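## Task

Same setup, but the tins are in the fourth drawer counting down from the top. Pull that drawer open and place one tin entirely on the table surface, upright or on its side. When finished, the remaining two tins must still be inside that drawer, all drawers must be closed, and the chest must be in its original spot. Nothing may still be moving at the end, and anything that stays in place only because the robot is holding it does not count. Release everything and move the hands away at the finish.

## Robot and tools

Robot: two arms, left_arm and right_arm, mounted facing each other across the table. Each carries an identical five-finger right hand, so hand axes and numbers mean the same on both; they are not mirrored. The names do not refer to image sides.

World frame (used in all results): origin on the table top midway between the two arm bases, z = 0 at the table top, +z up, left_arm's base toward +y. Positions are in metres, orientations as quaternions wxyz; velocities in m/s and rad/s. Reported hand positions can be slightly wrong, especially at long reach.

Hand point: a spot fixed to the palm, 0.05 m in front of it, where the index pad meets the thumb tip in a pinch. Its axes: +z along the straightened fingers (fingertips extend 0.06 to 0.07 m past it), +y out of the palm, +x across the palm toward the little finger. The hand spans about 0.08 m on the little-finger side; on the thumb side 0.02 m with the thumb swung in front of the palm, up to 0.09 m otherwise. A rigid wrist bracket on the little-finger side sits 0.03 m beyond the point in +y and 0.11 m across; it can collide.

The row (28 numbers, each between -1 and 1, always all 28 even if one arm is idle): left_arm dx, dy, dz, rx, ry, rz, then left_gripper little, ring, middle, index, thumb_bend, thumb_turn, force_limit, speed; then the same 14 for right_arm and right_gripper. dx..rz are an offset, not a pose: a displacement of the hand point from its measured pose at the start of the action, expressed in the hand point's own axes; 1.0 equals 0.6 m or 180 degrees; rx, ry, rz form a single rotation vector. Every row in an action is relative to that same starting pose, not to the previous row. The hand numbers are absolute targets: for fingers and thumb_bend +1 is straight/open and -1 fully curled; for thumb_turn +1 is beside the palm and -1 across in front of it. A pinch is roughly index -0.22, thumb_bend -0.75, thumb_turn -0.57. force_limit maps -1..+1 to about 0..10 N at the fingertip (0..15 N for the two thumb motors) and only stops closing motion; speed maps -1..+1 from nearly still to full (0.6 s for full travel). There is no 'no change' value: to keep a hand as is, repeat its last eight numbers (or, before any were sent, its hand_measured six plus hand_force_limit and hand_speed).

Tools:
execute_actions(actions): a list of actions; each action is a table of up to 15 rows, one per 1/30 s step, the last row held to fill 15 steps. An empty list just returns state and images. The first action's offsets start from the last reported pose.
move(target, speed, stop_force, blocking): target is one 28-number row; its offsets are from the pose in the latest result showing one. Each hand point travels a straight line; both paths finish together, lasting 0.5 to 10 s (cut off at 10 s). speed is the path top speed in m/s, 0.002 to 0.5, default 0.25 (rotation up to twice that in rad/s). stop_force, in N from 9 to 40, shared by both arms, ends an arm's path when its wrist sensor feels that much extra push against the motion; the arm then backs to where it was two steps earlier and holds. Use it only slowly, not while rotating, and omit it when moving away from something you press on. blocking=false returns after 0.5 s while motion continues (not allowed with stop_force); then use wait(0) or stop before sending new motion. Hands' numbers are sent at the start. Paths ignore obstacles and the other arm.
wait(seconds, 0 to 10): let time pass with commands held.
stop(): brake a running move.
zoom_image(camera, region): closer view of cam_left_wrist or cam_right_wrist; region [x0, y0, x1, y1] in pixels, at most 504 by 504.
show_instructions(): shows the reference images.
finished_scene(scene): ends the current scene irreversibly and reports success; pass the current scene's number.

Control details: each step the commanded pose is clipped to within 100 mm and 16 degrees of the measured pose; arm motion lags about 0.17 s; large moves may fall short, so continue in a later call. Hand target lines show where each arm is now being driven. To hold an arm still, send the offset back to its wanted pose in the first call, zeros afterward.

Result lines: each arm's pose and velocities; Wrist force and Wrist torque in the end effector's axes (force points from a pressed surface back into the arm; offset up to about 4 N, noise up to 2.4 N, saturates near 50 N). hand_measured, hand_stopped_by (moving, target, force, stalled, fault) and hand_load_n (positive means pushed open) list six values in motor order; loads near 0 mean a lost grip. move adds a 'move:' line: done, off_target, moving, held, fault, or contact (stop_force triggered), plus limits such as paced (pose clipped) or held (blocked steps). 'pose unreachable' means the clearance check altered a command. Cameras: cam_left_wrist and cam_right_wrist, 672x504, with calibration given.

Gripping: wrap objects 0.035 to 0.08 m across with the thumb turned in front beforehand. Close at speed -0.9 or lower for gentle grips. Motors lock when done; to loosen send a more open target.

Avoid: arms striking or pressing each other; joint torque at load limits (135 N m big joints, 25.2 N m wrists) or 150 N outside force, which freezes the arm 10 s; pressing stiff arms past contact; motor overheating from long loads; dropping or knocking anything off the table; shoving the chest out of place. Objects may get brief random nudges.

Each tool is called as a command line: name --argument value for each argument, lists and objects as JSON in quotes; but a table of rows of numbers goes row by row, as --pt "numbers of a row", without its own name.

## Session

execute_actions --actions '[]'

Scene clock: 0.00 s.
left_arm: end_effector_position=(+0.2883, +0.4419, +0.4766) hand_measured=(+1.000, +1.000, +1.000, +1.000, +1.000, +1.000) hand_load_n=(+0.0, +0.0, +0.0, +0.0, +0.0, +0.0) hand_stopped_by=(target, target, target, target, target, target) hand_force_limit=0.00 hand_speed=-0.80 end_effector_quat_wxyz=(+0.004, +0.384, +0.923, -0.011) end_effector_velocity=(+0.000, +0.000, +0.000) end_effector_angular_velocity=(-0.002, -0.002, +0.000) | right_arm: end_effector_position=(+0.2098, -0.3064, +0.4727) hand_measured=(+1.000, +1.000, +1.000, +1.000, +1.000, +1.000) hand_load_n=(+0.0, +0.0, +0.0, +0.0, +0.0, +0.0) hand_stopped_by=(target, target, target, target, target, target) hand_force_limit=0.00 hand_speed=-0.80 end_effector_quat_wxyz=(-0.006, -0.279, +0.960, +0.008) end_effector_velocity=(+0.000, -0.001, -0.000) end_effector_angular_velocity=(-0.003, -0.001, +0.000)
Joint positions: left_arm=[ 0.535 -1.751  1.362  1.94   1.582 -1.88 ] | right_arm=[-1.208 -1.707  1.35   1.941  1.556 -1.907]
Joint velocities: left_arm=[ 0.    -0.001 -0.    -0.001 -0.001 -0.   ] | right_arm=[ 0.    -0.     0.001 -0.001  0.003  0.   ]
Wrist force (N, on the end effector, along its own x y z axes, offset not removed): no reading
Wrist torque (N m, same axes, about the end effector's origin, offset not removed): no reading
Hand target (left_arm): +0.288, +0.442, +0.477; +0.004, +0.384, +0.923, -0.011
Hand target (right_arm): +0.210, -0.306, +0.473; -0.006, -0.279, +0.960, +0.008
camera_calibration (this result's frames):
cam_left_wrist: T_world_to_cam=[[0.749954, 0.661449, 0.0074182, -0.519291], [0.546189, -0.62552, 0.557138, -0.146577], [0.373159, -0.413776, -0.830387, 0.60053], [0, 0, 0, 1]] pos_world=[0.24541, 0.500282, 0.584188]
cam_right_wrist: T_world_to_cam=[[-0.410887, 0.911681, -0.0030664, 0.366361], [0.765678, 0.346906, 0.541659, -0.312519], [0.494884, 0.220212, -0.840593, 0.49057], [0, 0, 0, 1]] pos_world=[0.147046, -0.33362, 0.582772]

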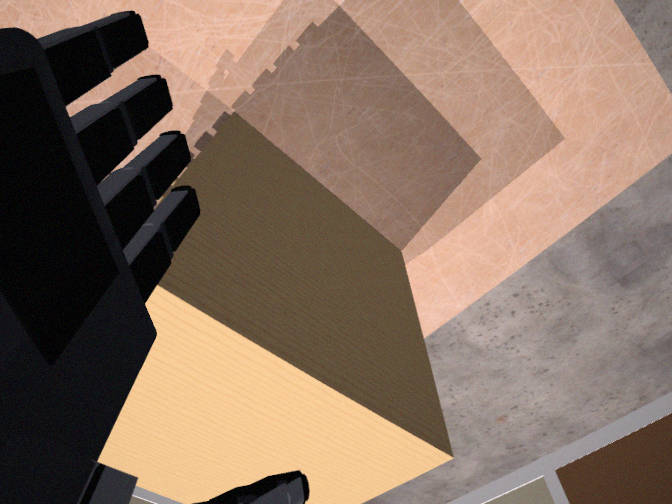

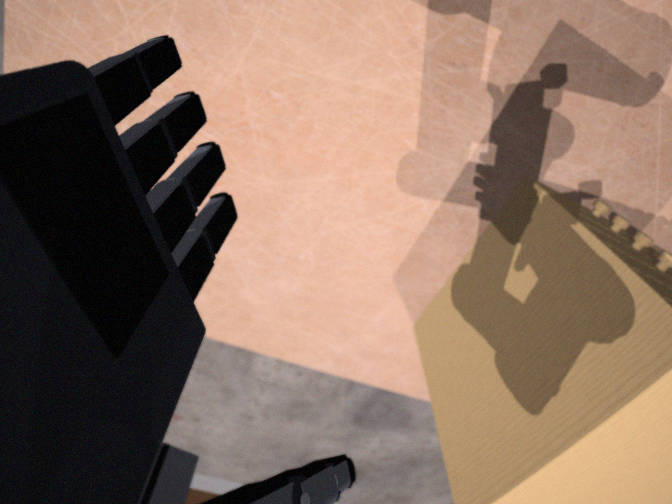

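move --target '[0,0,0,0,0,0,1,1,1,1,1,1,0,-0.8, 0.067,0.547,0.288,-0.552,0.241,0.553,1,1,1,0.5,-0.75,-0.57,0,0]' --speed 0.3

Scene clock: 6.93 s.
left_arm: end_effector_position=(+0.2883, +0.4419, +0.4766) hand_measured=(+1.000, +1.000, +1.000, +1.000, +1.000, +1.000) hand_load_n=(+0.0, +0.0, +0.0, +0.0, +0.0, +0.0) hand_stopped_by=(target, target, target, target, target, target) hand_force_limit=0.00 hand_speed=-0.80 end_effector_quat_wxyz=(+0.004, +0.384, +0.923, -0.011) end_effector_velocity=(+0.000, +0.000, +0.000) end_effector_angular_velocity=(+0.001, -0.002, -0.000) | right_arm: end_effector_position=(-0.0041, -0.0496, +0.3077) hand_measured=(+1.000, +1.000, +1.000, +0.500, -0.750, -0.570) hand_load_n=(+0.0, +0.0, +0.0, +0.0, +0.0, +0.0) hand_stopped_by=(target, target, target, target, target, target) hand_force_limit=0.00 hand_speed=0.00 end_effector_quat_wxyz=(-0.462, +0.546, +0.445, +0.539) end_effector_velocity=(-0.000, +0.001, +0.000) end_effector_angular_velocity=(+0.000, -0.002, -0.012)
Joint positions: left_arm=[ 0.535 -1.751  1.362  1.94   1.582 -1.88 ] | right_arm=[ 0.205 -1.779  2.146 -0.376  1.822  1.593]
Joint velocities: left_arm=[ 0.    -0.    -0.     0.    -0.002  0.   ] | right_arm=[ 0.01   0.01  -0.007 -0.003  0.021 -0.002]
Wrist force (N, on the end effector, along its own x y z axes, offset not removed): left_arm=[0.8 -0.5 -1.0] | right_arm=[0.5 -2.8 2.0]
Wrist torque (N m, same axes, about the end effector's origin, offset not removed): left_arm=[-0.24 0.00 0.22] | right_arm=[-0.66 -0.13 0.13]
Hand target (left_arm): +0.288, +0.442, +0.477; +0.004, +0.384, +0.923, -0.011
Hand target (right_arm): -0.004, -0.049, +0.308; -0.462, +0.546, +0.444, +0.540
Off the commanded pose (left_arm): 0.000 m, 0 deg.
Off the commanded pose (right_arm): 0.002 m, 0 deg.
move: done; limits=paced
camera_calibration (this result's frames):
cam_left_wrist: T_world_to_cam=[[0.749954, 0.661449, 0.00741828, -0.519291], [0.546189, -0.62552, 0.557138, -0.146577], [0.373159, -0.413776, -0.830387, 0.60053], [0, 0, 0, 1]] pos_world=[0.24541, 0.500282, 0.584188]
cam_right_wrist: T_world_to_cam=[[0.973956, -0.153481, -0.166895, 0.0471519], [-0.222817, -0.511574, -0.829846, 0.226932], [0.0419866, 0.84542, -0.532449, 0.335459], [0, 0, 0, 1]] pos_world=[-0.00944431, -0.160274, 0.374802]

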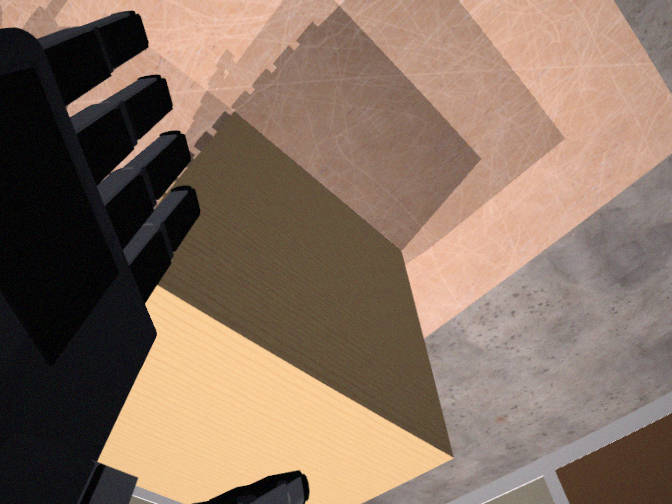

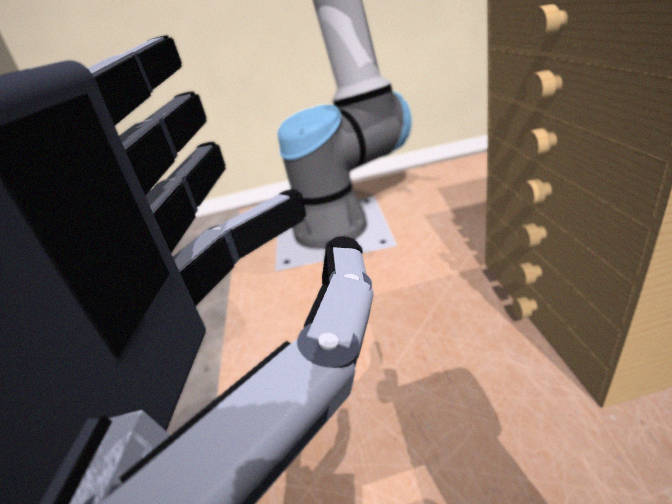

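move --target '[0,0,0,0,0,0,1,1,1,1,1,1,0,-0.8, -0.195,0.227,0.376,0,0,0,1,1,1,0.5,-0.75,-0.57,0,0]' --speed 0.25

Scene clock: 9.30 s.
left_arm: end_effector_position=(+0.2883, +0.4419, +0.4766) hand_measured=(+1.000, +1.000, +1.000, +1.000, +1.000, +1.000) hand_load_n=(+0.0, +0.0, +0.0, +0.0, +0.0, +0.0) hand_stopped_by=(target, target, target, target, target, target) hand_force_limit=0.00 hand_speed=-0.80 end_effector_quat_wxyz=(+0.004, +0.384, +0.923, -0.011) end_effector_velocity=(+0.000, -0.000, +0.000) end_effector_angular_velocity=(-0.000, -0.002, +0.000) | right_arm: end_effector_position=(+0.1675, +0.1493, +0.1894) hand_measured=(+1.000, +1.000, +1.000, +0.500, -0.750, -0.570) hand_load_n=(+0.0, +0.0, +0.0, +0.0, +0.0, +0.0) hand_stopped_by=(target, target, target, target, target, target) hand_force_limit=0.00 hand_speed=0.00 end_effector_quat_wxyz=(-0.462, +0.545, +0.445, +0.540) end_effector_velocity=(+0.001, +0.003, -0.000) end_effector_angular_velocity=(+0.001, -0.001, -0.000)
Joint positions: left_arm=[ 0.535 -1.751  1.362  1.94   1.582 -1.88 ] | right_arm=[-0.195 -1.233  1.905 -0.682  1.421  1.596]
Joint velocities: left_arm=[ 0.     0.    -0.    -0.001 -0.001  0.   ] | right_arm=[-0.001  0.006 -0.008  0.001 -0.    -0.   ]
Wrist force (N, on the end effector, along its own x y z axes, offset not removed): left_arm=[0.9 -0.4 -1.0] | right_arm=[-1.1 -2.8 1.6]
Wrist torque (N m, same axes, about the end effector's origin, offset not removed): left_arm=[-0.19 0.00 0.18] | right_arm=[-0.49 0.18 -0.01]
Hand target (left_arm): +0.288, +0.442, +0.477; +0.004, +0.384, +0.923, -0.011
Hand target (right_arm): +0.168, +0.150, +0.189; -0.462, +0.545, +0.445, +0.540
Off the commanded pose (left_arm): 0.000 m, 0 deg.
Off the commanded pose (right_arm): 0.001 m, 0 deg.
move: done
camera_calibration (this result's frames):
cam_left_wrist: T_world_to_cam=[[0.749954, 0.661449, 0.00741821, -0.519291], [0.546189, -0.62552, 0.557138, -0.146577], [0.373159, -0.413776, -0.830387, 0.60053], [0, 0, 0, 1]] pos_world=[0.24541, 0.500282, 0.584188]
cam_right_wrist: T_world_to_cam=[[0.97418, -0.153461, -0.165602, -0.109484], [-0.2217, -0.511483, -0.830202, 0.268644], [0.0427013, 0.845479, -0.532298, 0.0970086], [0, 0, 0, 1]] pos_world=[0.162073, 0.0385865, 0.256535]

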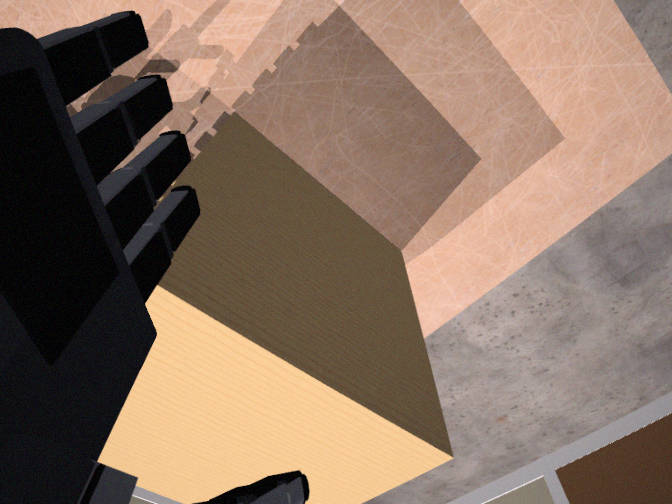

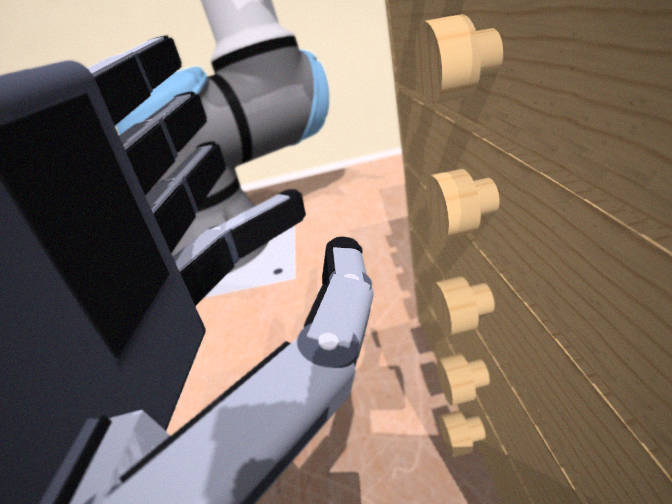

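move --target '[0,0,0,0,0,0,1,1,1,1,1,1,0,-0.8, 0.003,0.082,0.015,0,0,0,1,1,1,0.5,-0.75,-0.57,0,0]' --speed 0.03 --stop_force 9

Scene clock: 11.53 s.
left_arm: end_effector_position=(+0.2883, +0.4419, +0.4766) hand_measured=(+1.000, +1.000, +1.000, +1.000, +1.000, +1.000) hand_load_n=(+0.0, +0.0, +0.0, +0.0, +0.0, +0.0) hand_stopped_by=(target, target, target, target, target, target) hand_force_limit=0.00 hand_speed=-0.80 end_effector_quat_wxyz=(+0.004, +0.384, +0.923, -0.011) end_effector_velocity=(+0.000, -0.000, -0.000) end_effector_angular_velocity=(+0.000, -0.000, -0.000) | right_arm: end_effector_position=(+0.2173, +0.1494, +0.1902) hand_measured=(+1.000, +1.000, +1.000, +0.500, -0.750, -0.570) hand_load_n=(+0.0, +0.0, +0.0, +0.0, +0.0, +0.0) hand_stopped_by=(target, target, target, target, target, target) hand_force_limit=0.00 hand_speed=0.00 end_effector_quat_wxyz=(-0.462, +0.545, +0.445, +0.540) end_effector_velocity=(+0.003, +0.000, +0.000) end_effector_angular_velocity=(-0.000, +0.000, +0.001)
Joint positions: left_arm=[ 0.535 -1.751  1.362  1.94   1.582 -1.88 ] | right_arm=[-0.298 -1.224  1.891 -0.676  1.319  1.596]
Joint velocities: left_arm=[-0.  0. -0. -0. -0.  0.] | right_arm=[-0.005  0.001 -0.002  0.001 -0.006  0.   ]
Wrist force (N, on the end effector, along its own x y z axes, offset not removed): left_arm=[1.3 0.0 -1.1] | right_arm=[0.0 -2.9 2.6]
Wrist torque (N m, same axes, about the end effector's origin, offset not removed): left_arm=[-0.11 -0.18 0.13] | right_arm=[-0.62 -0.15 0.09]
Hand target (left_arm): +0.288, +0.442, +0.477; +0.004, +0.384, +0.923, -0.011
Hand target (right_arm): +0.218, +0.149, +0.190; -0.462, +0.545, +0.445, +0.540
Off the commanded pose (left_arm): 0.000 m, 0 deg.
Off the commanded pose (right_arm): 0.000 m, 0 deg.
move: done
camera_calibration (this result's frames):
cam_left_wrist: T_world_to_cam=[[0.749954, 0.661449, 0.00741822, -0.519291], [0.546189, -0.62552, 0.557138, -0.146577], [0.373159, -0.413776, -0.830387, 0.60053], [0, 0, 0, 1]] pos_world=[0.24541, 0.500282, 0.584188]
cam_right_wrist: T_world_to_cam=[[0.974225, -0.153516, -0.165285, -0.157876], [-0.221464, -0.511574, -0.830208, 0.280312], [0.0428947, 0.845414, -0.532386, 0.0952054], [0, 0, 0, 1]] pos_world=[0.211801, 0.0386758, 0.257309]

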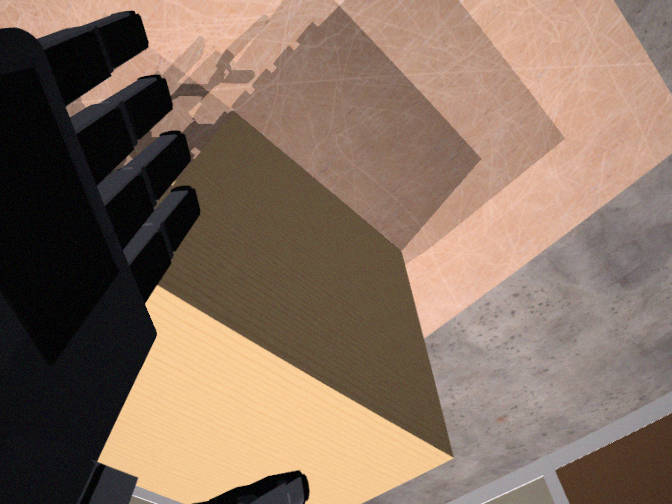

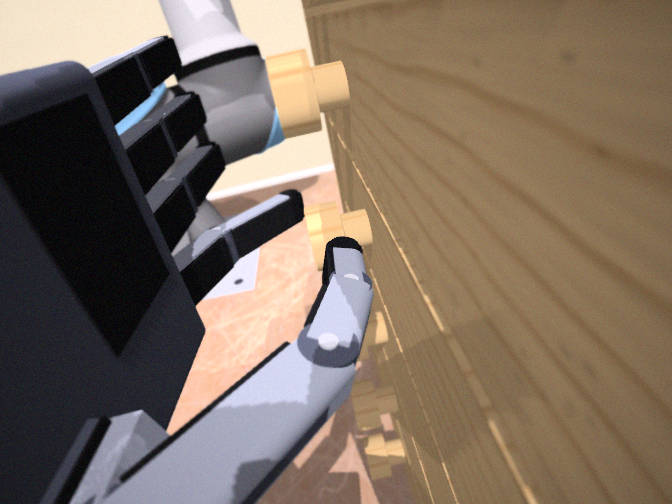

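move --target '[0,0,0,0,0,0,1,1,1,1,1,1,0,-0.8, 0,0.013,0.0025,0,0,0,1,1,1,0.5,-0.75,-0.57,0,0]' --speed 0.01 --stop_force 9

move --target '[0,0,0,0,0,0,1,1,1,1,1,1,0,-0.8, 0,-0.004,0.02,0,0,0,1,1,1,0.5,-0.75,-0.57,0,0]' --speed 0.006 --stop_force 9

execute_actions --actions '[[[0,0,0,0,0,0,1,1,1,1,1,1,0,-0.8, 0,0,0,0,0,0,1,1,1,-0.4,-0.75,-0.57,0,-0.7]],[[0,0,0,0,0,0,1,1,1,1,1,1,0,-0.8, 0,0,0,0,0,0,1,1,1,-0.4,-0.75,-0.57,0,-0.7]]]'

move --target '[0,0,0,0,0,0,1,1,1,1,1,1,0,-0.8, 0,-0.066,-0.012,0,0,0,1,1,1,-0.4,-0.75,-0.57,0,-0.7]' --speed 0.03

Scene clock: 12.80 s.
left_arm: end_effector_position=(+0.2883, +0.4419, +0.4766) hand_measured=(+1.000, +1.000, +1.000, +1.000, +1.000, +1.000) hand_load_n=(+0.0, +0.0, +0.0, +0.0, +0.0, +0.0) hand_stopped_by=(target, target, target, target, target, target) hand_force_limit=0.00 hand_speed=-0.80 end_effector_quat_wxyz=(+0.004, +0.384, +0.923, -0.011) end_effector_velocity=(-0.000, -0.001, -0.001) end_effector_angular_velocity=(+0.001, +0.002, +0.000) | right_arm: end_effector_position=(+0.2249, +0.1495, +0.1900) hand_measured=(+1.000, +1.000, +1.000, +0.500, -0.752, -0.570) hand_load_n=(+0.0, +0.0, +0.0, +0.0, -2.5, +0.0) hand_stopped_by=(target, target, target, target, target, target) hand_force_limit=0.00 hand_speed=0.00 end_effector_quat_wxyz=(-0.462, +0.545, +0.445, +0.540) end_effector_velocity=(+0.002, -0.000, -0.001) end_effector_angular_velocity=(-0.001, +0.000, -0.000)
Joint positions: left_arm=[ 0.535 -1.751  1.362  1.94   1.582 -1.88 ] | right_arm=[-0.313 -1.222  1.887 -0.675  1.304  1.596]
Joint velocities: left_arm=[ 0.     0.002  0.    -0.     0.002 -0.   ] | right_arm=[-0.005  0.001 -0.     0.001 -0.005 -0.   ]
Wrist force (N, on the end effector, along its own x y z axes, offset not removed): left_arm=[-0.4 0.2 0.4] | right_arm=[-0.9 -6.4 -0.5]
Wrist torque (N m, same axes, about the end effector's origin, offset not removed): left_arm=[-0.23 0.07 0.08] | right_arm=[-0.51 0.10 0.12]
Hand target (left_arm): +0.288, +0.442, +0.477; +0.004, +0.384, +0.923, -0.011
Hand target (right_arm): +0.225, +0.149, +0.190; -0.462, +0.545, +0.445, +0.540
Off the commanded pose (left_arm): 0.000 m, 0 deg.
Off the commanded pose (right_arm): 0.000 m, 0 deg.
move: done
camera_calibration (this result's frames):
cam_left_wrist: T_world_to_cam=[[0.749954, 0.661449, 0.00741837, -0.519291], [0.546189, -0.62552, 0.557138, -0.146577], [0.373159, -0.413776, -0.830387, 0.60053], [0, 0, 0, 1]] pos_world=[0.24541, 0.500282, 0.584188]
cam_right_wrist: T_world_to_cam=[[0.974237, -0.153473, -0.165254, -0.165296], [-0.221417, -0.511633, -0.830184, 0.281888], [0.0428613, 0.845386, -0.532433, 0.094738], [0, 0, 0, 1]] pos_world=[0.219391, 0.0387646, 0.257145]

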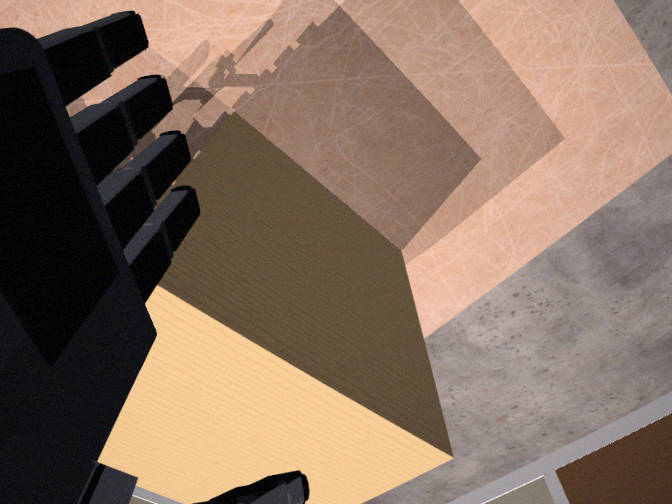

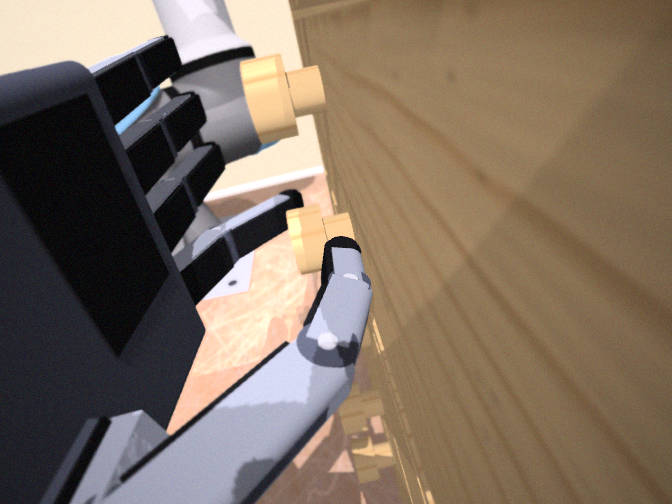

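Scene clock: 13.83 s.
left_arm: end_effector_position=(+0.2883, +0.4419, +0.4766) hand_measured=(+1.000, +1.000, +1.000, +1.000, +1.000, +1.000) hand_load_n=(+0.0, +0.0, +0.0, +0.0, +0.0, +0.0) hand_stopped_by=(target, target, target, target, target, target) hand_force_limit=0.00 hand_speed=-0.80 end_effector_quat_wxyz=(+0.004, +0.384, +0.923, -0.011) end_effector_velocity=(-0.000, -0.000, -0.000) end_effector_angular_velocity=(-0.001, +0.001, -0.000) | right_arm: end_effector_position=(+0.2246, +0.1533, +0.1898) hand_measured=(+1.000, +1.000, +1.000, +0.500, -0.754, -0.570) hand_load_n=(+0.0, +0.0, +0.0, +0.0, -5.5, -0.5) hand_stopped_by=(target, target, target, target, target, target) hand_force_limit=0.00 hand_speed=0.00 end_effector_quat_wxyz=(-0.462, +0.545, +0.445, +0.540) end_effector_velocity=(-0.001, -0.002, +0.001) end_effector_angular_velocity=(+0.002, -0.001, +0.003)
Joint positions: left_arm=[ 0.535 -1.751  1.362  1.94   1.582 -1.88 ] | right_arm=[-0.309 -1.214  1.876 -0.671  1.307  1.596]
Joint velocities: left_arm=[ 0.    -0.     0.    -0.     0.001  0.   ] | right_arm=[-0.002 -0.005  0.007 -0.005 -0.005  0.   ]
Wrist force (N, on the end effector, along its own x y z axes, offset not removed): left_arm=[0.6 -0.4 0.6] | right_arm=[1.1 -8.0 -5.3]
Wrist torque (N m, same axes, about the end effector's origin, offset not removed): left_arm=[-0.23 -0.11 0.03] | right_arm=[-0.48 0.33 0.21]
Hand target (left_arm): +0.288, +0.442, +0.477; +0.004, +0.384, +0.923, -0.011
Hand target (right_arm): +0.225, +0.153, +0.190; -0.462, +0.545, +0.445, +0.540
Off the commanded pose (left_arm): 0.000 m, 0 deg.
Off the commanded pose (right_arm): 0.008 m, 0 deg.
move: contact (right_arm)
camera_calibration (this result's frames):
cam_left_wrist: T_world_to_cam=[[0.749954, 0.661448, 0.00741818, -0.519291], [0.546188, -0.62552, 0.557138, -0.146577], [0.373158, -0.413776, -0.830387, 0.60053], [0, 0, 0, 1]] pos_world=[0.24541, 0.500282, 0.584188]
cam_right_wrist: T_world_to_cam=[[0.974224, -0.153368, -0.165428, -0.164461], [-0.221529, -0.512037, -0.829905, 0.283689], [0.0425758, 0.845161, -0.532814, 0.0915714], [0, 0, 0, 1]] pos_world=[0.219169, 0.0426435, 0.257019]

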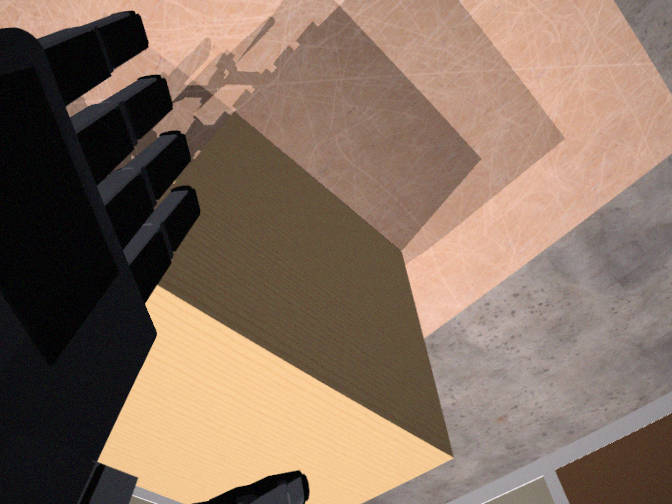

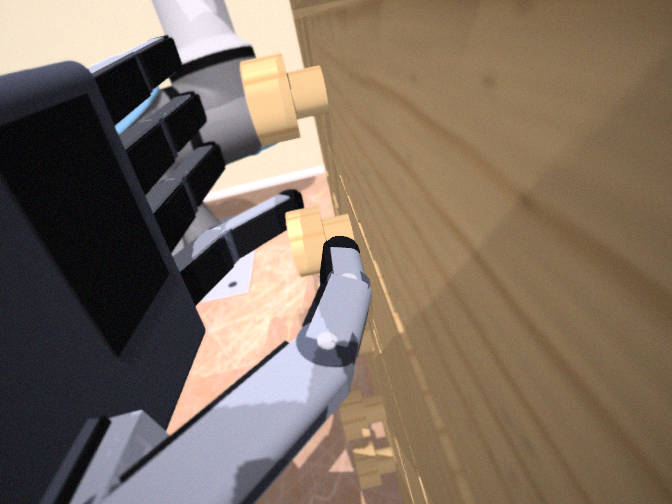

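Scene clock: 14.83 s.
left_arm: end_effector_position=(+0.2883, +0.4419, +0.4766) hand_measured=(+1.000, +1.000, +1.000, +1.000, +1.000, +1.000) hand_load_n=(+0.0, +0.0, +0.0, +0.0, +0.0, +0.0) hand_stopped_by=(target, target, target, target, target, target) hand_force_limit=0.00 hand_speed=-0.80 end_effector_quat_wxyz=(+0.004, +0.384, +0.923, -0.011) end_effector_velocity=(-0.000, +0.000, +0.000) end_effector_angular_velocity=(-0.001, -0.001, +0.000) | right_arm: end_effector_position=(+0.2247, +0.1533, +0.1899) hand_measured=(+1.000, +1.000, +1.000, +0.204, -0.752, -0.570) hand_load_n=(+0.0, +0.0, +0.0, +5.5, -2.0, +0.0) hand_stopped_by=(target, target, target, force, target, target) hand_force_limit=0.00 hand_speed=-0.70 end_effector_quat_wxyz=(-0.462, +0.545, +0.445, +0.540) end_effector_velocity=(-0.000, +0.000, -0.000) end_effector_angular_velocity=(+0.000, +0.000, +0.000)
Joint positions: left_arm=[ 0.535 -1.751  1.362  1.94   1.582 -1.88 ] | right_arm=[-0.309 -1.214  1.876 -0.671  1.307  1.596]
Joint velocities: left_arm=[-0.    -0.001  0.    -0.001 -0.    -0.   ] | right_arm=[ 0.     0.     0.    -0.001 -0.     0.   ]
Wrist force (N, on the end effector, along its own x y z axes, offset not removed): left_arm=[-0.1 -0.7 0.7] | right_arm=[-0.2 -10.5 -2.5]
Wrist torque (N m, same axes, about the end effector's origin, offset not removed): left_arm=[-0.24 0.07 0.08] | right_arm=[-0.29 0.38 0.33]
Hand target (left_arm): +0.288, +0.442, +0.477; +0.004, +0.384, +0.923, -0.011
Hand target (right_arm): +0.225, +0.153, +0.190; -0.462, +0.545, +0.445, +0.540
Off the commanded pose (left_arm): 0.000 m, 0 deg.
Off the commanded pose (right_arm): 0.000 m, 0 deg.
camera_calibration (this result's frames):
cam_left_wrist: T_world_to_cam=[[0.749954, 0.661449, 0.00741817, -0.519291], [0.546189, -0.62552, 0.557138, -0.146577], [0.373158, -0.413776, -0.830387, 0.60053], [0, 0, 0, 1]] pos_world=[0.24541, 0.500282, 0.584188]
cam_right_wrist: T_world_to_cam=[[0.974222, -0.153435, -0.165374, -0.164524], [-0.221512, -0.511871, -0.830012, 0.283767], [0.0427026, 0.845249, -0.532664, 0.0915475], [0, 0, 0, 1]] pos_world=[0.219231, 0.0426279, 0.257086]

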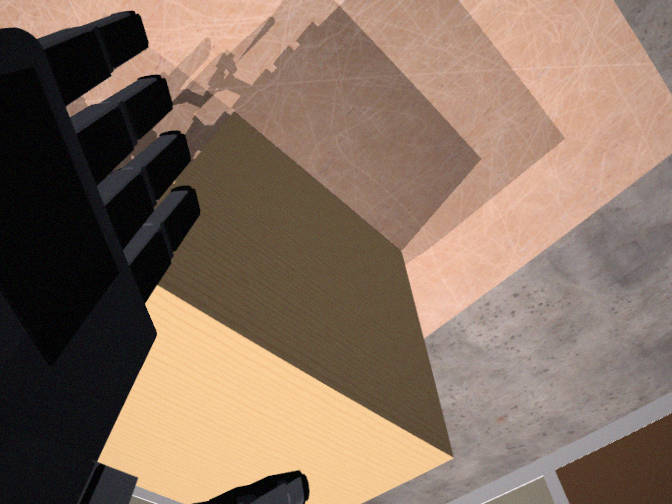

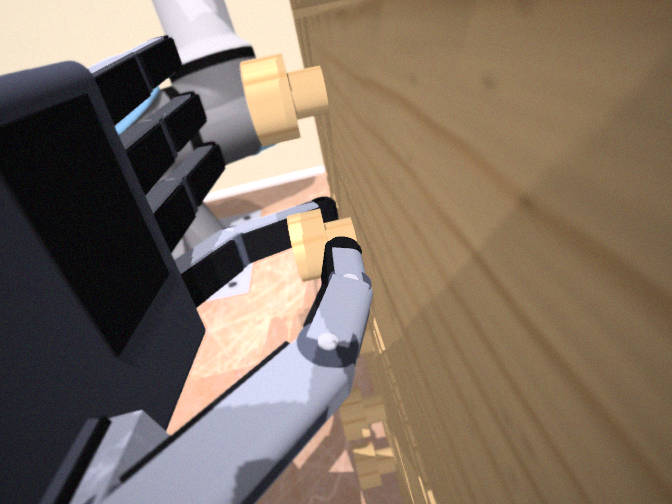

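Scene clock: 16.53 s.
left_arm: end_effector_position=(+0.2883, +0.4419, +0.4766) hand_measured=(+1.000, +1.000, +1.000, +1.000, +1.000, +1.000) hand_load_n=(+0.0, +0.0, +0.0, +0.0, +0.0, +0.0) hand_stopped_by=(target, target, target, target, target, target) hand_force_limit=0.00 hand_speed=-0.80 end_effector_quat_wxyz=(+0.004, +0.384, +0.923, -0.011) end_effector_velocity=(-0.000, -0.000, -0.000) end_effector_angular_velocity=(-0.000, +0.001, -0.000) | right_arm: end_effector_position=(+0.1847, +0.1533, +0.1908) hand_measured=(+1.000, +1.000, +1.000, +0.204, -0.748, -0.570) hand_load_n=(+0.0, +0.0, +0.0, +2.0, +2.0, +0.0) hand_stopped_by=(target, target, target, force, target, target) hand_force_limit=0.00 hand_speed=-0.70 end_effector_quat_wxyz=(-0.462, +0.545, +0.445, +0.540) end_effector_velocity=(-0.003, +0.000, -0.000) end_effector_angular_velocity=(-0.000, +0.000, +0.001)
Joint positions: left_arm=[ 0.535 -1.751  1.362  1.94   1.582 -1.88 ] | right_arm=[-0.228 -1.225  1.889 -0.673  1.388  1.596]
Joint velocities: left_arm=[-0.     0.     0.    -0.     0.001 -0.   ] | right_arm=[ 0.006 -0.     0.001 -0.     0.005 -0.   ]
Wrist force (N, on the end effector, along its own x y z axes, offset not removed): left_arm=[-0.1 -1.1 1.0] | right_arm=[-1.0 -2.0 1.7]
Wrist torque (N m, same axes, about the end effector's origin, offset not removed): left_arm=[-0.35 0.13 0.11] | right_arm=[-0.49 -0.16 0.11]
Hand target (left_arm): +0.288, +0.442, +0.477; +0.004, +0.384, +0.923, -0.011
Hand target (right_arm): +0.184, +0.153, +0.191; -0.462, +0.545, +0.445, +0.540
Off the commanded pose (left_arm): 0.000 m, 0 deg.
Off the commanded pose (right_arm): 0.000 m, 0 deg.
move: done
camera_calibration (this result's frames):
cam_left_wrist: T_world_to_cam=[[0.749954, 0.661449, 0.00741822, -0.519291], [0.546189, -0.62552, 0.557138, -0.146577], [0.373159, -0.413776, -0.830387, 0.60053], [0, 0, 0, 1]] pos_world=[0.24541, 0.500282, 0.584188]
cam_right_wrist: T_world_to_cam=[[0.974188, -0.153382, -0.165623, -0.125435], [-0.221691, -0.511796, -0.830011, 0.275604], [0.0425438, 0.845304, -0.532589, 0.0937454], [0, 0, 0, 1]] pos_world=[0.179308, 0.0425703, 0.257907]

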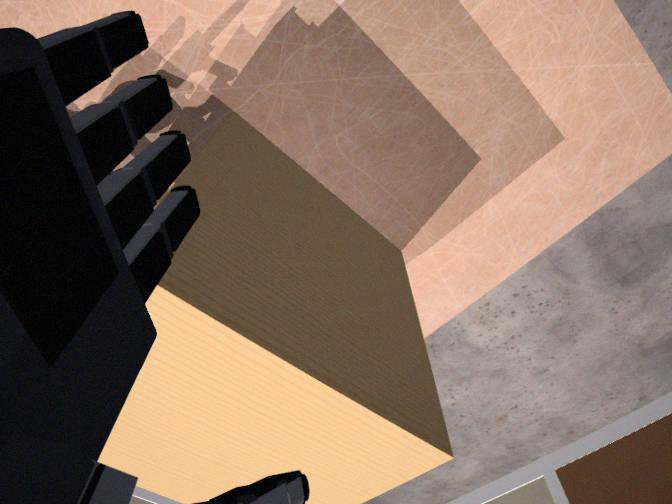

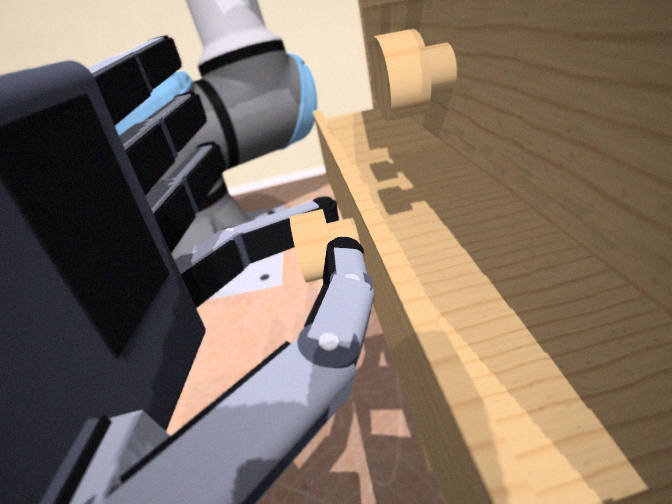

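Opening. Pull 17 cm more in −x.

move --target '[0,0,0,0,0,0,1,1,1,1,1,1,0,-0.8, 0,-0.279,-0.05,0,0,0,1,1,1,-0.4,-0.75,-0.57,0,-0.7]' --speed 0.06

Scene clock: 19.93 s.
left_arm: end_effector_position=(+0.2883, +0.4419, +0.4766) hand_measured=(+1.000, +1.000, +1.000, +1.000, +1.000, +1.000) hand_load_n=(+0.0, +0.0, +0.0, +0.0, +0.0, +0.0) hand_stopped_by=(target, target, target, target, target, target) hand_force_limit=0.00 hand_speed=-0.80 end_effector_quat_wxyz=(+0.004, +0.384, +0.923, -0.011) end_effector_velocity=(-0.000, +0.000, +0.000) end_effector_angular_velocity=(-0.002, -0.001, +0.000) | right_arm: end_effector_position=(+0.0149, +0.1535, +0.1943) hand_measured=(+1.000, +1.000, +1.000, +0.204, -0.748, -0.570) hand_load_n=(+0.0, +0.0, +0.0, +2.0, +2.5, +0.0) hand_stopped_by=(target, target, target, force, target, target) hand_force_limit=0.00 hand_speed=-0.70 end_effector_quat_wxyz=(-0.462, +0.546, +0.445, +0.539) end_effector_velocity=(-0.002, +0.001, +0.001) end_effector_angular_velocity=(+0.001, +0.000, -0.000)
Joint positions: left_arm=[ 0.535 -1.751  1.362  1.94   1.582 -1.88 ] | right_arm=[ 0.135 -1.195  1.833 -0.647  1.751  1.594]
Joint velocities: left_arm=[ 0.    -0.001 -0.    -0.001 -0.    -0.   ] | right_arm=[ 0.005  0.001 -0.004  0.002  0.005  0.   ]
Wrist force (N, on the end effector, along its own x y z axes, offset not removed): left_arm=[1.2 -2.1 0.9] | right_arm=[-0.7 -1.7 3.8]
Wrist torque (N m, same axes, about the end effector's origin, offset not removed): left_arm=[-0.60 -0.15 0.09] | right_arm=[-0.59 -0.31 0.11]
Hand target (left_arm): +0.288, +0.442, +0.477; +0.004, +0.384, +0.923, -0.011
Hand target (right_arm): +0.015, +0.153, +0.194; -0.462, +0.546, +0.445, +0.539
Off the commanded pose (left_arm): 0.000 m, 0 deg.
Off the commanded pose (right_arm): 0.000 m, 0 deg.
move: done
camera_calibration (this result's frames):
cam_left_wrist: T_world_to_cam=[[0.749954, 0.661448, 0.00741833, -0.519291], [0.546188, -0.62552, 0.557138, -0.146577], [0.373159, -0.413776, -0.830387, 0.60053], [0, 0, 0, 1]] pos_world=[0.24541, 0.500282, 0.584188]
cam_right_wrist: T_world_to_cam=[[0.974009, -0.153289, -0.166763, 0.0408616], [-0.222604, -0.511625, -0.829872, 0.240946], [0.0418896, 0.845424, -0.53245, 0.102667], [0, 0, 0, 1]] pos_world=[0.00953542, 0.0427404, 0.261434]

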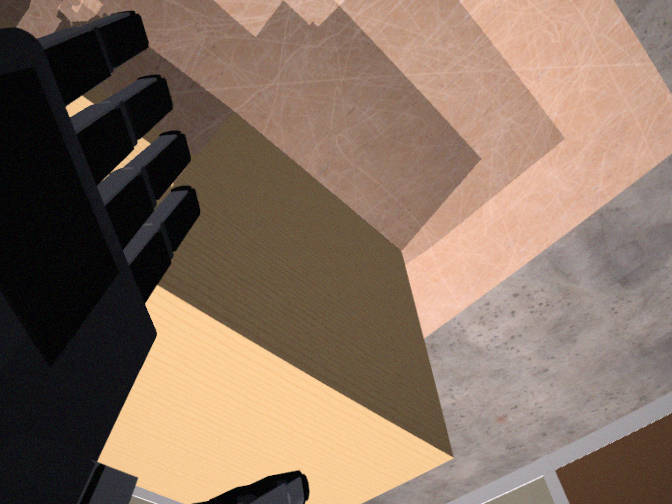

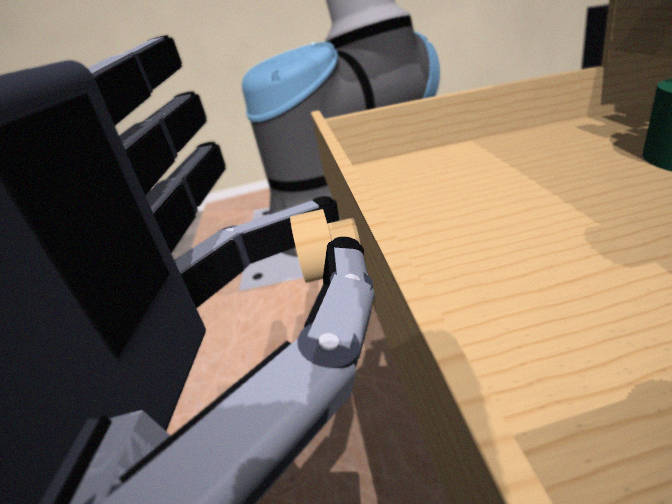

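move --target '[0,0,0,0,0,0,1,1,1,1,1,1,0,-0.8, -0.009,-0.115,-0.021,0,0,0,1,1,1,-0.4,-0.75,-0.57,0,-0.7]' --speed 0.03 --stop_force 10

Scene clock: 22.77 s.
left_arm: end_effector_position=(+0.2883, +0.4419, +0.4766) hand_measured=(+1.000, +1.000, +1.000, +1.000, +1.000, +1.000) hand_load_n=(+0.0, +0.0, +0.0, +0.0, +0.0, +0.0) hand_stopped_by=(target, target, target, target, target, target) hand_force_limit=0.00 hand_speed=-0.80 end_effector_quat_wxyz=(+0.004, +0.384, +0.923, -0.011) end_effector_velocity=(+0.000, +0.000, +0.000) end_effector_angular_velocity=(-0.002, -0.001, -0.000) | right_arm: end_effector_position=(-0.0551, +0.1533, +0.1904) hand_measured=(+1.000, +1.000, +1.000, +0.204, -0.750, -0.570) hand_load_n=(+0.0, +0.0, +0.0, +0.0, +0.0, +0.0) hand_stopped_by=(target, target, target, force, target, target) hand_force_limit=0.00 hand_speed=-0.70 end_effector_quat_wxyz=(-0.462, +0.546, +0.445, +0.539) end_effector_velocity=(-0.003, +0.001, +0.000) end_effector_angular_velocity=(+0.001, +0.000, +0.000)
Joint positions: left_arm=[ 0.535 -1.751  1.362  1.94   1.582 -1.88 ] | right_arm=[ 0.279 -1.142  1.764 -0.632  1.895  1.593]
Joint velocities: left_arm=[ 0.    -0.001 -0.    -0.001 -0.     0.   ] | right_arm=[ 0.005  0.003 -0.005  0.001  0.005  0.   ]
Wrist force (N, on the end effector, along its own x y z axes, offset not removed): left_arm=[-0.3 -0.8 0.4] | right_arm=[0.2 -1.9 0.6]
Wrist torque (N m, same axes, about the end effector's origin, offset not removed): left_arm=[-0.38 0.05 0.12] | right_arm=[-0.33 -0.03 0.12]
Hand target (left_arm): +0.288, +0.442, +0.477; +0.004, +0.384, +0.923, -0.011
Hand target (right_arm): -0.055, +0.153, +0.190; -0.462, +0.546, +0.445, +0.539
Off the commanded pose (left_arm): 0.000 m, 0 deg.
Off the commanded pose (right_arm): 0.000 m, 0 deg.
move: done
camera_calibration (this result's frames):
cam_left_wrist: T_world_to_cam=[[0.749954, 0.661448, 0.00741807, -0.51929], [0.546189, -0.62552, 0.557138, -0.146577], [0.373158, -0.413776, -0.830387, 0.60053], [0, 0, 0, 1]] pos_world=[0.24541, 0.500282, 0.584188]
cam_right_wrist: T_world_to_cam=[[0.973939, -0.153247, -0.167208, 0.108409], [-0.222962, -0.511654, -0.829758, 0.222026], [0.0416056, 0.845415, -0.532488, 0.1036], [0, 0, 0, 1]] pos_world=[-0.0603906, 0.0426293, 0.25752]

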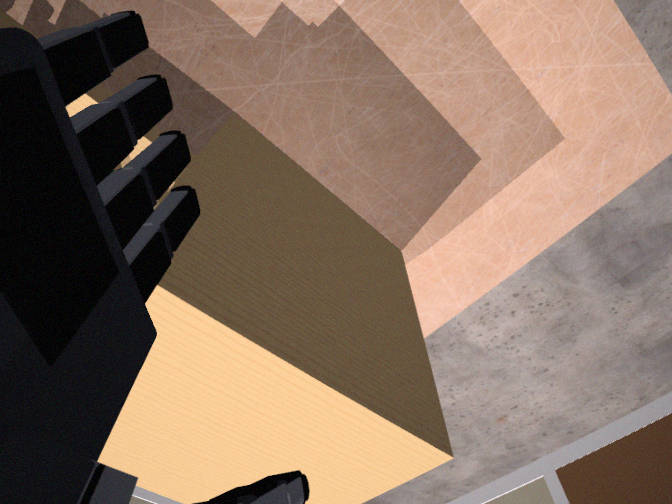

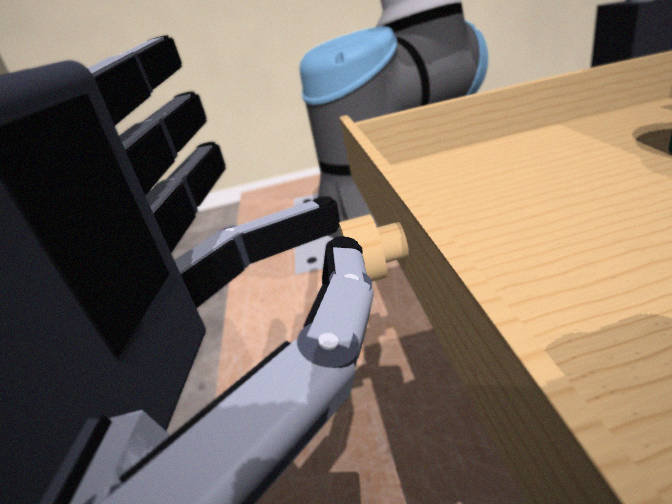

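move --target '[0,0,0,0,0,0,1,1,1,1,1,1,0,-0.8, 0,-0.05,-0.01,0,0,0,1,1,1,0.6,-0.75,-0.57,0,0]' --speed 0.08

move --target '[0,0,0,0,0,0,1,1,1,1,1,1,0,-0.8, 0.2,0.08,-0.4,0,0,0,1,1,1,0.6,-0.75,-0.57,0,0]'

Scene clock: 23.87 s.
left_arm: end_effector_position=(+0.2883, +0.4419, +0.4766) hand_measured=(+1.000, +1.000, +1.000, +1.000, +1.000, +1.000) hand_load_n=(+0.0, +0.0, +0.0, +0.0, +0.0, +0.0) hand_stopped_by=(target, target, target, target, target, target) hand_force_limit=0.00 hand_speed=-0.80 end_effector_quat_wxyz=(+0.004, +0.384, +0.923, -0.011) end_effector_velocity=(-0.000, +0.000, +0.000) end_effector_angular_velocity=(-0.001, -0.000, -0.000) | right_arm: end_effector_position=(-0.0854, +0.1527, +0.1910) hand_measured=(+1.000, +1.000, +1.000, +0.600, -0.750, -0.570) hand_load_n=(+0.0, +0.0, +0.0, +0.0, +0.0, +0.0) hand_stopped_by=(target, target, target, target, target, target) hand_force_limit=0.00 hand_speed=0.00 end_effector_quat_wxyz=(-0.462, +0.546, +0.445, +0.539) end_effector_velocity=(-0.002, +0.000, +0.000) end_effector_angular_velocity=(+0.001, +0.000, -0.001)
Joint positions: left_arm=[ 0.535 -1.751  1.362  1.94   1.582 -1.88 ] | right_arm=[ 0.339 -1.118  1.725 -0.616  1.954  1.593]
Joint velocities: left_arm=[ 0. -0. -0.  0.  0.  0.] | right_arm=[ 0.004  0.002 -0.004  0.001  0.005  0.   ]
Wrist force (N, on the end effector, along its own x y z axes, offset not removed): left_arm=[0.7 -0.6 0.7] | right_arm=[0.1 -2.6 2.7]
Wrist torque (N m, same axes, about the end effector's origin, offset not removed): left_arm=[-0.36 -0.08 0.07] | right_arm=[-0.56 -0.10 0.07]
Hand target (left_arm): +0.288, +0.442, +0.477; +0.004, +0.384, +0.923, -0.011
Hand target (right_arm): -0.086, +0.153, +0.191; -0.462, +0.546, +0.445, +0.539
Off the commanded pose (left_arm): 0.000 m, 0 deg.
Off the commanded pose (right_arm): 0.000 m, 0 deg.
move: done
camera_calibration (this result's frames):
cam_left_wrist: T_world_to_cam=[[0.749954, 0.661449, 0.00741838, -0.519291], [0.546189, -0.62552, 0.557138, -0.146577], [0.373159, -0.413776, -0.830387, 0.60053], [0, 0, 0, 1]] pos_world=[0.24541, 0.500282, 0.584188]
cam_right_wrist: T_world_to_cam=[[0.973917, -0.153192, -0.167387, 0.137984], [-0.223086, -0.511674, -0.829712, 0.215464], [0.0414578, 0.845412, -0.532503, 0.105691], [0, 0, 0, 1]] pos_world=[-0.0907, 0.0420327, 0.258151]

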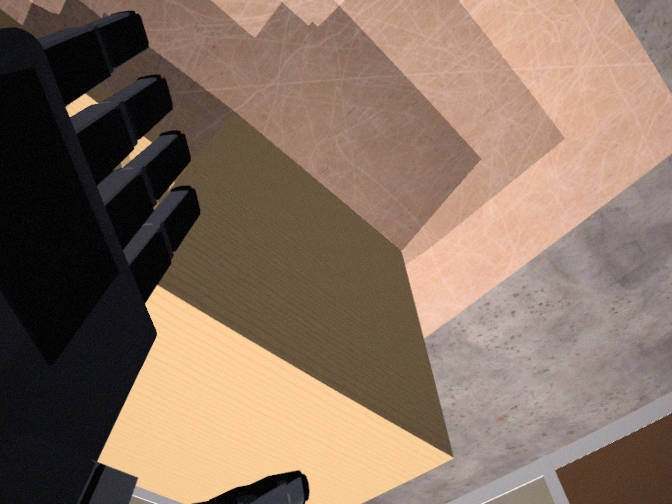

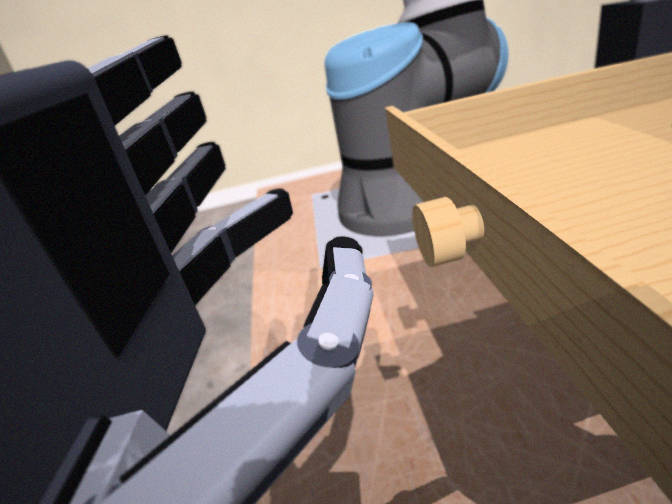

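Scene clock: 25.70 s.
left_arm: end_effector_position=(+0.2883, +0.4419, +0.4766) hand_measured=(+1.000, +1.000, +1.000, +1.000, +1.000, +1.000) hand_load_n=(+0.0, +0.0, +0.0, +0.0, +0.0, +0.0) hand_stopped_by=(target, target, target, target, target, target) hand_force_limit=0.00 hand_speed=-0.80 end_effector_quat_wxyz=(+0.004, +0.384, +0.923, -0.011) end_effector_velocity=(+0.000, +0.000, +0.000) end_effector_angular_velocity=(+0.002, -0.000, -0.000) | right_arm: end_effector_position=(-0.0782, -0.0931, +0.3080) hand_measured=(+1.000, +1.000, +1.000, +0.600, -0.750, -0.570) hand_load_n=(+0.0, +0.0, +0.0, +0.0, +0.0, +0.0) hand_stopped_by=(target, target, target, target, target, target) hand_force_limit=0.00 hand_speed=0.00 end_effector_quat_wxyz=(-0.462, +0.546, +0.445, +0.539) end_effector_velocity=(+0.000, -0.002, +0.001) end_effector_angular_velocity=(-0.001, +0.000, -0.001)
Joint positions: left_arm=[ 0.535 -1.751  1.362  1.94   1.582 -1.88 ] | right_arm=[ 0.493 -1.749  2.122 -0.382  2.109  1.591]
Joint velocities: left_arm=[ 0.     0.001  0.     0.001 -0.001  0.   ] | right_arm=[ 0.003 -0.005  0.001  0.004  0.004  0.   ]
Wrist force (N, on the end effector, along its own x y z axes, offset not removed): left_arm=[0.4 -0.5 0.8] | right_arm=[0.5 -1.8 1.3]
Wrist torque (N m, same axes, about the end effector's origin, offset not removed): left_arm=[-0.37 -0.08 0.12] | right_arm=[-0.39 -0.04 0.16]
Hand target (left_arm): +0.288, +0.442, +0.477; +0.004, +0.384, +0.923, -0.011
Hand target (right_arm): -0.078, -0.093, +0.308; -0.462, +0.546, +0.445, +0.539
Off the commanded pose (left_arm): 0.000 m, 0 deg.
Off the commanded pose (right_arm): 0.001 m, 0 deg.
move: done
camera_calibration (this result's frames):
cam_left_wrist: T_world_to_cam=[[0.749954, 0.661449, 0.00741837, -0.519291], [0.546189, -0.62552, 0.557138, -0.146577], [0.373159, -0.413776, -0.830387, 0.60053], [0, 0, 0, 1]] pos_world=[0.24541, 0.500282, 0.584188]
cam_right_wrist: T_world_to_cam=[[0.97384, -0.153218, -0.167808, 0.113008], [-0.223464, -0.511774, -0.829549, 0.188298], [0.0412216, 0.845347, -0.532625, 0.375519], [0, 0, 0, 1]] pos_world=[-0.0834533, -0.203763, 0.375177]

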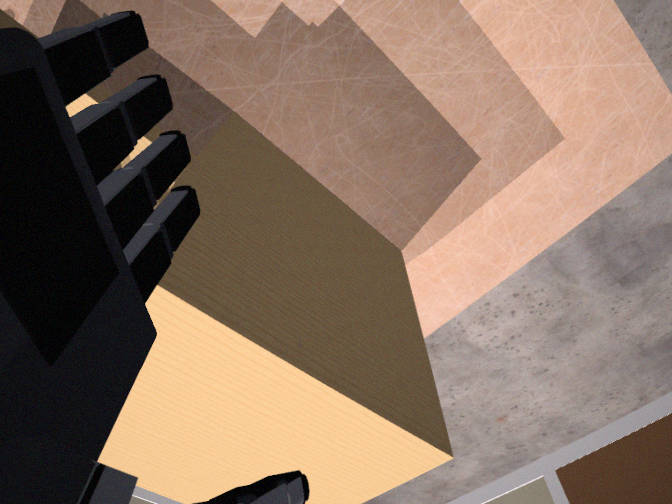

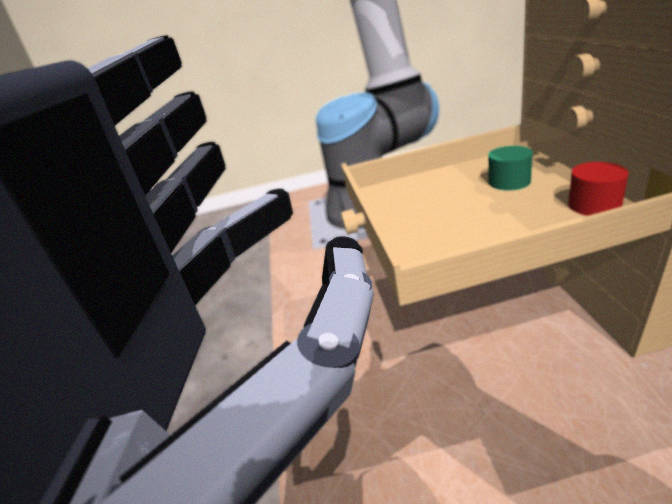

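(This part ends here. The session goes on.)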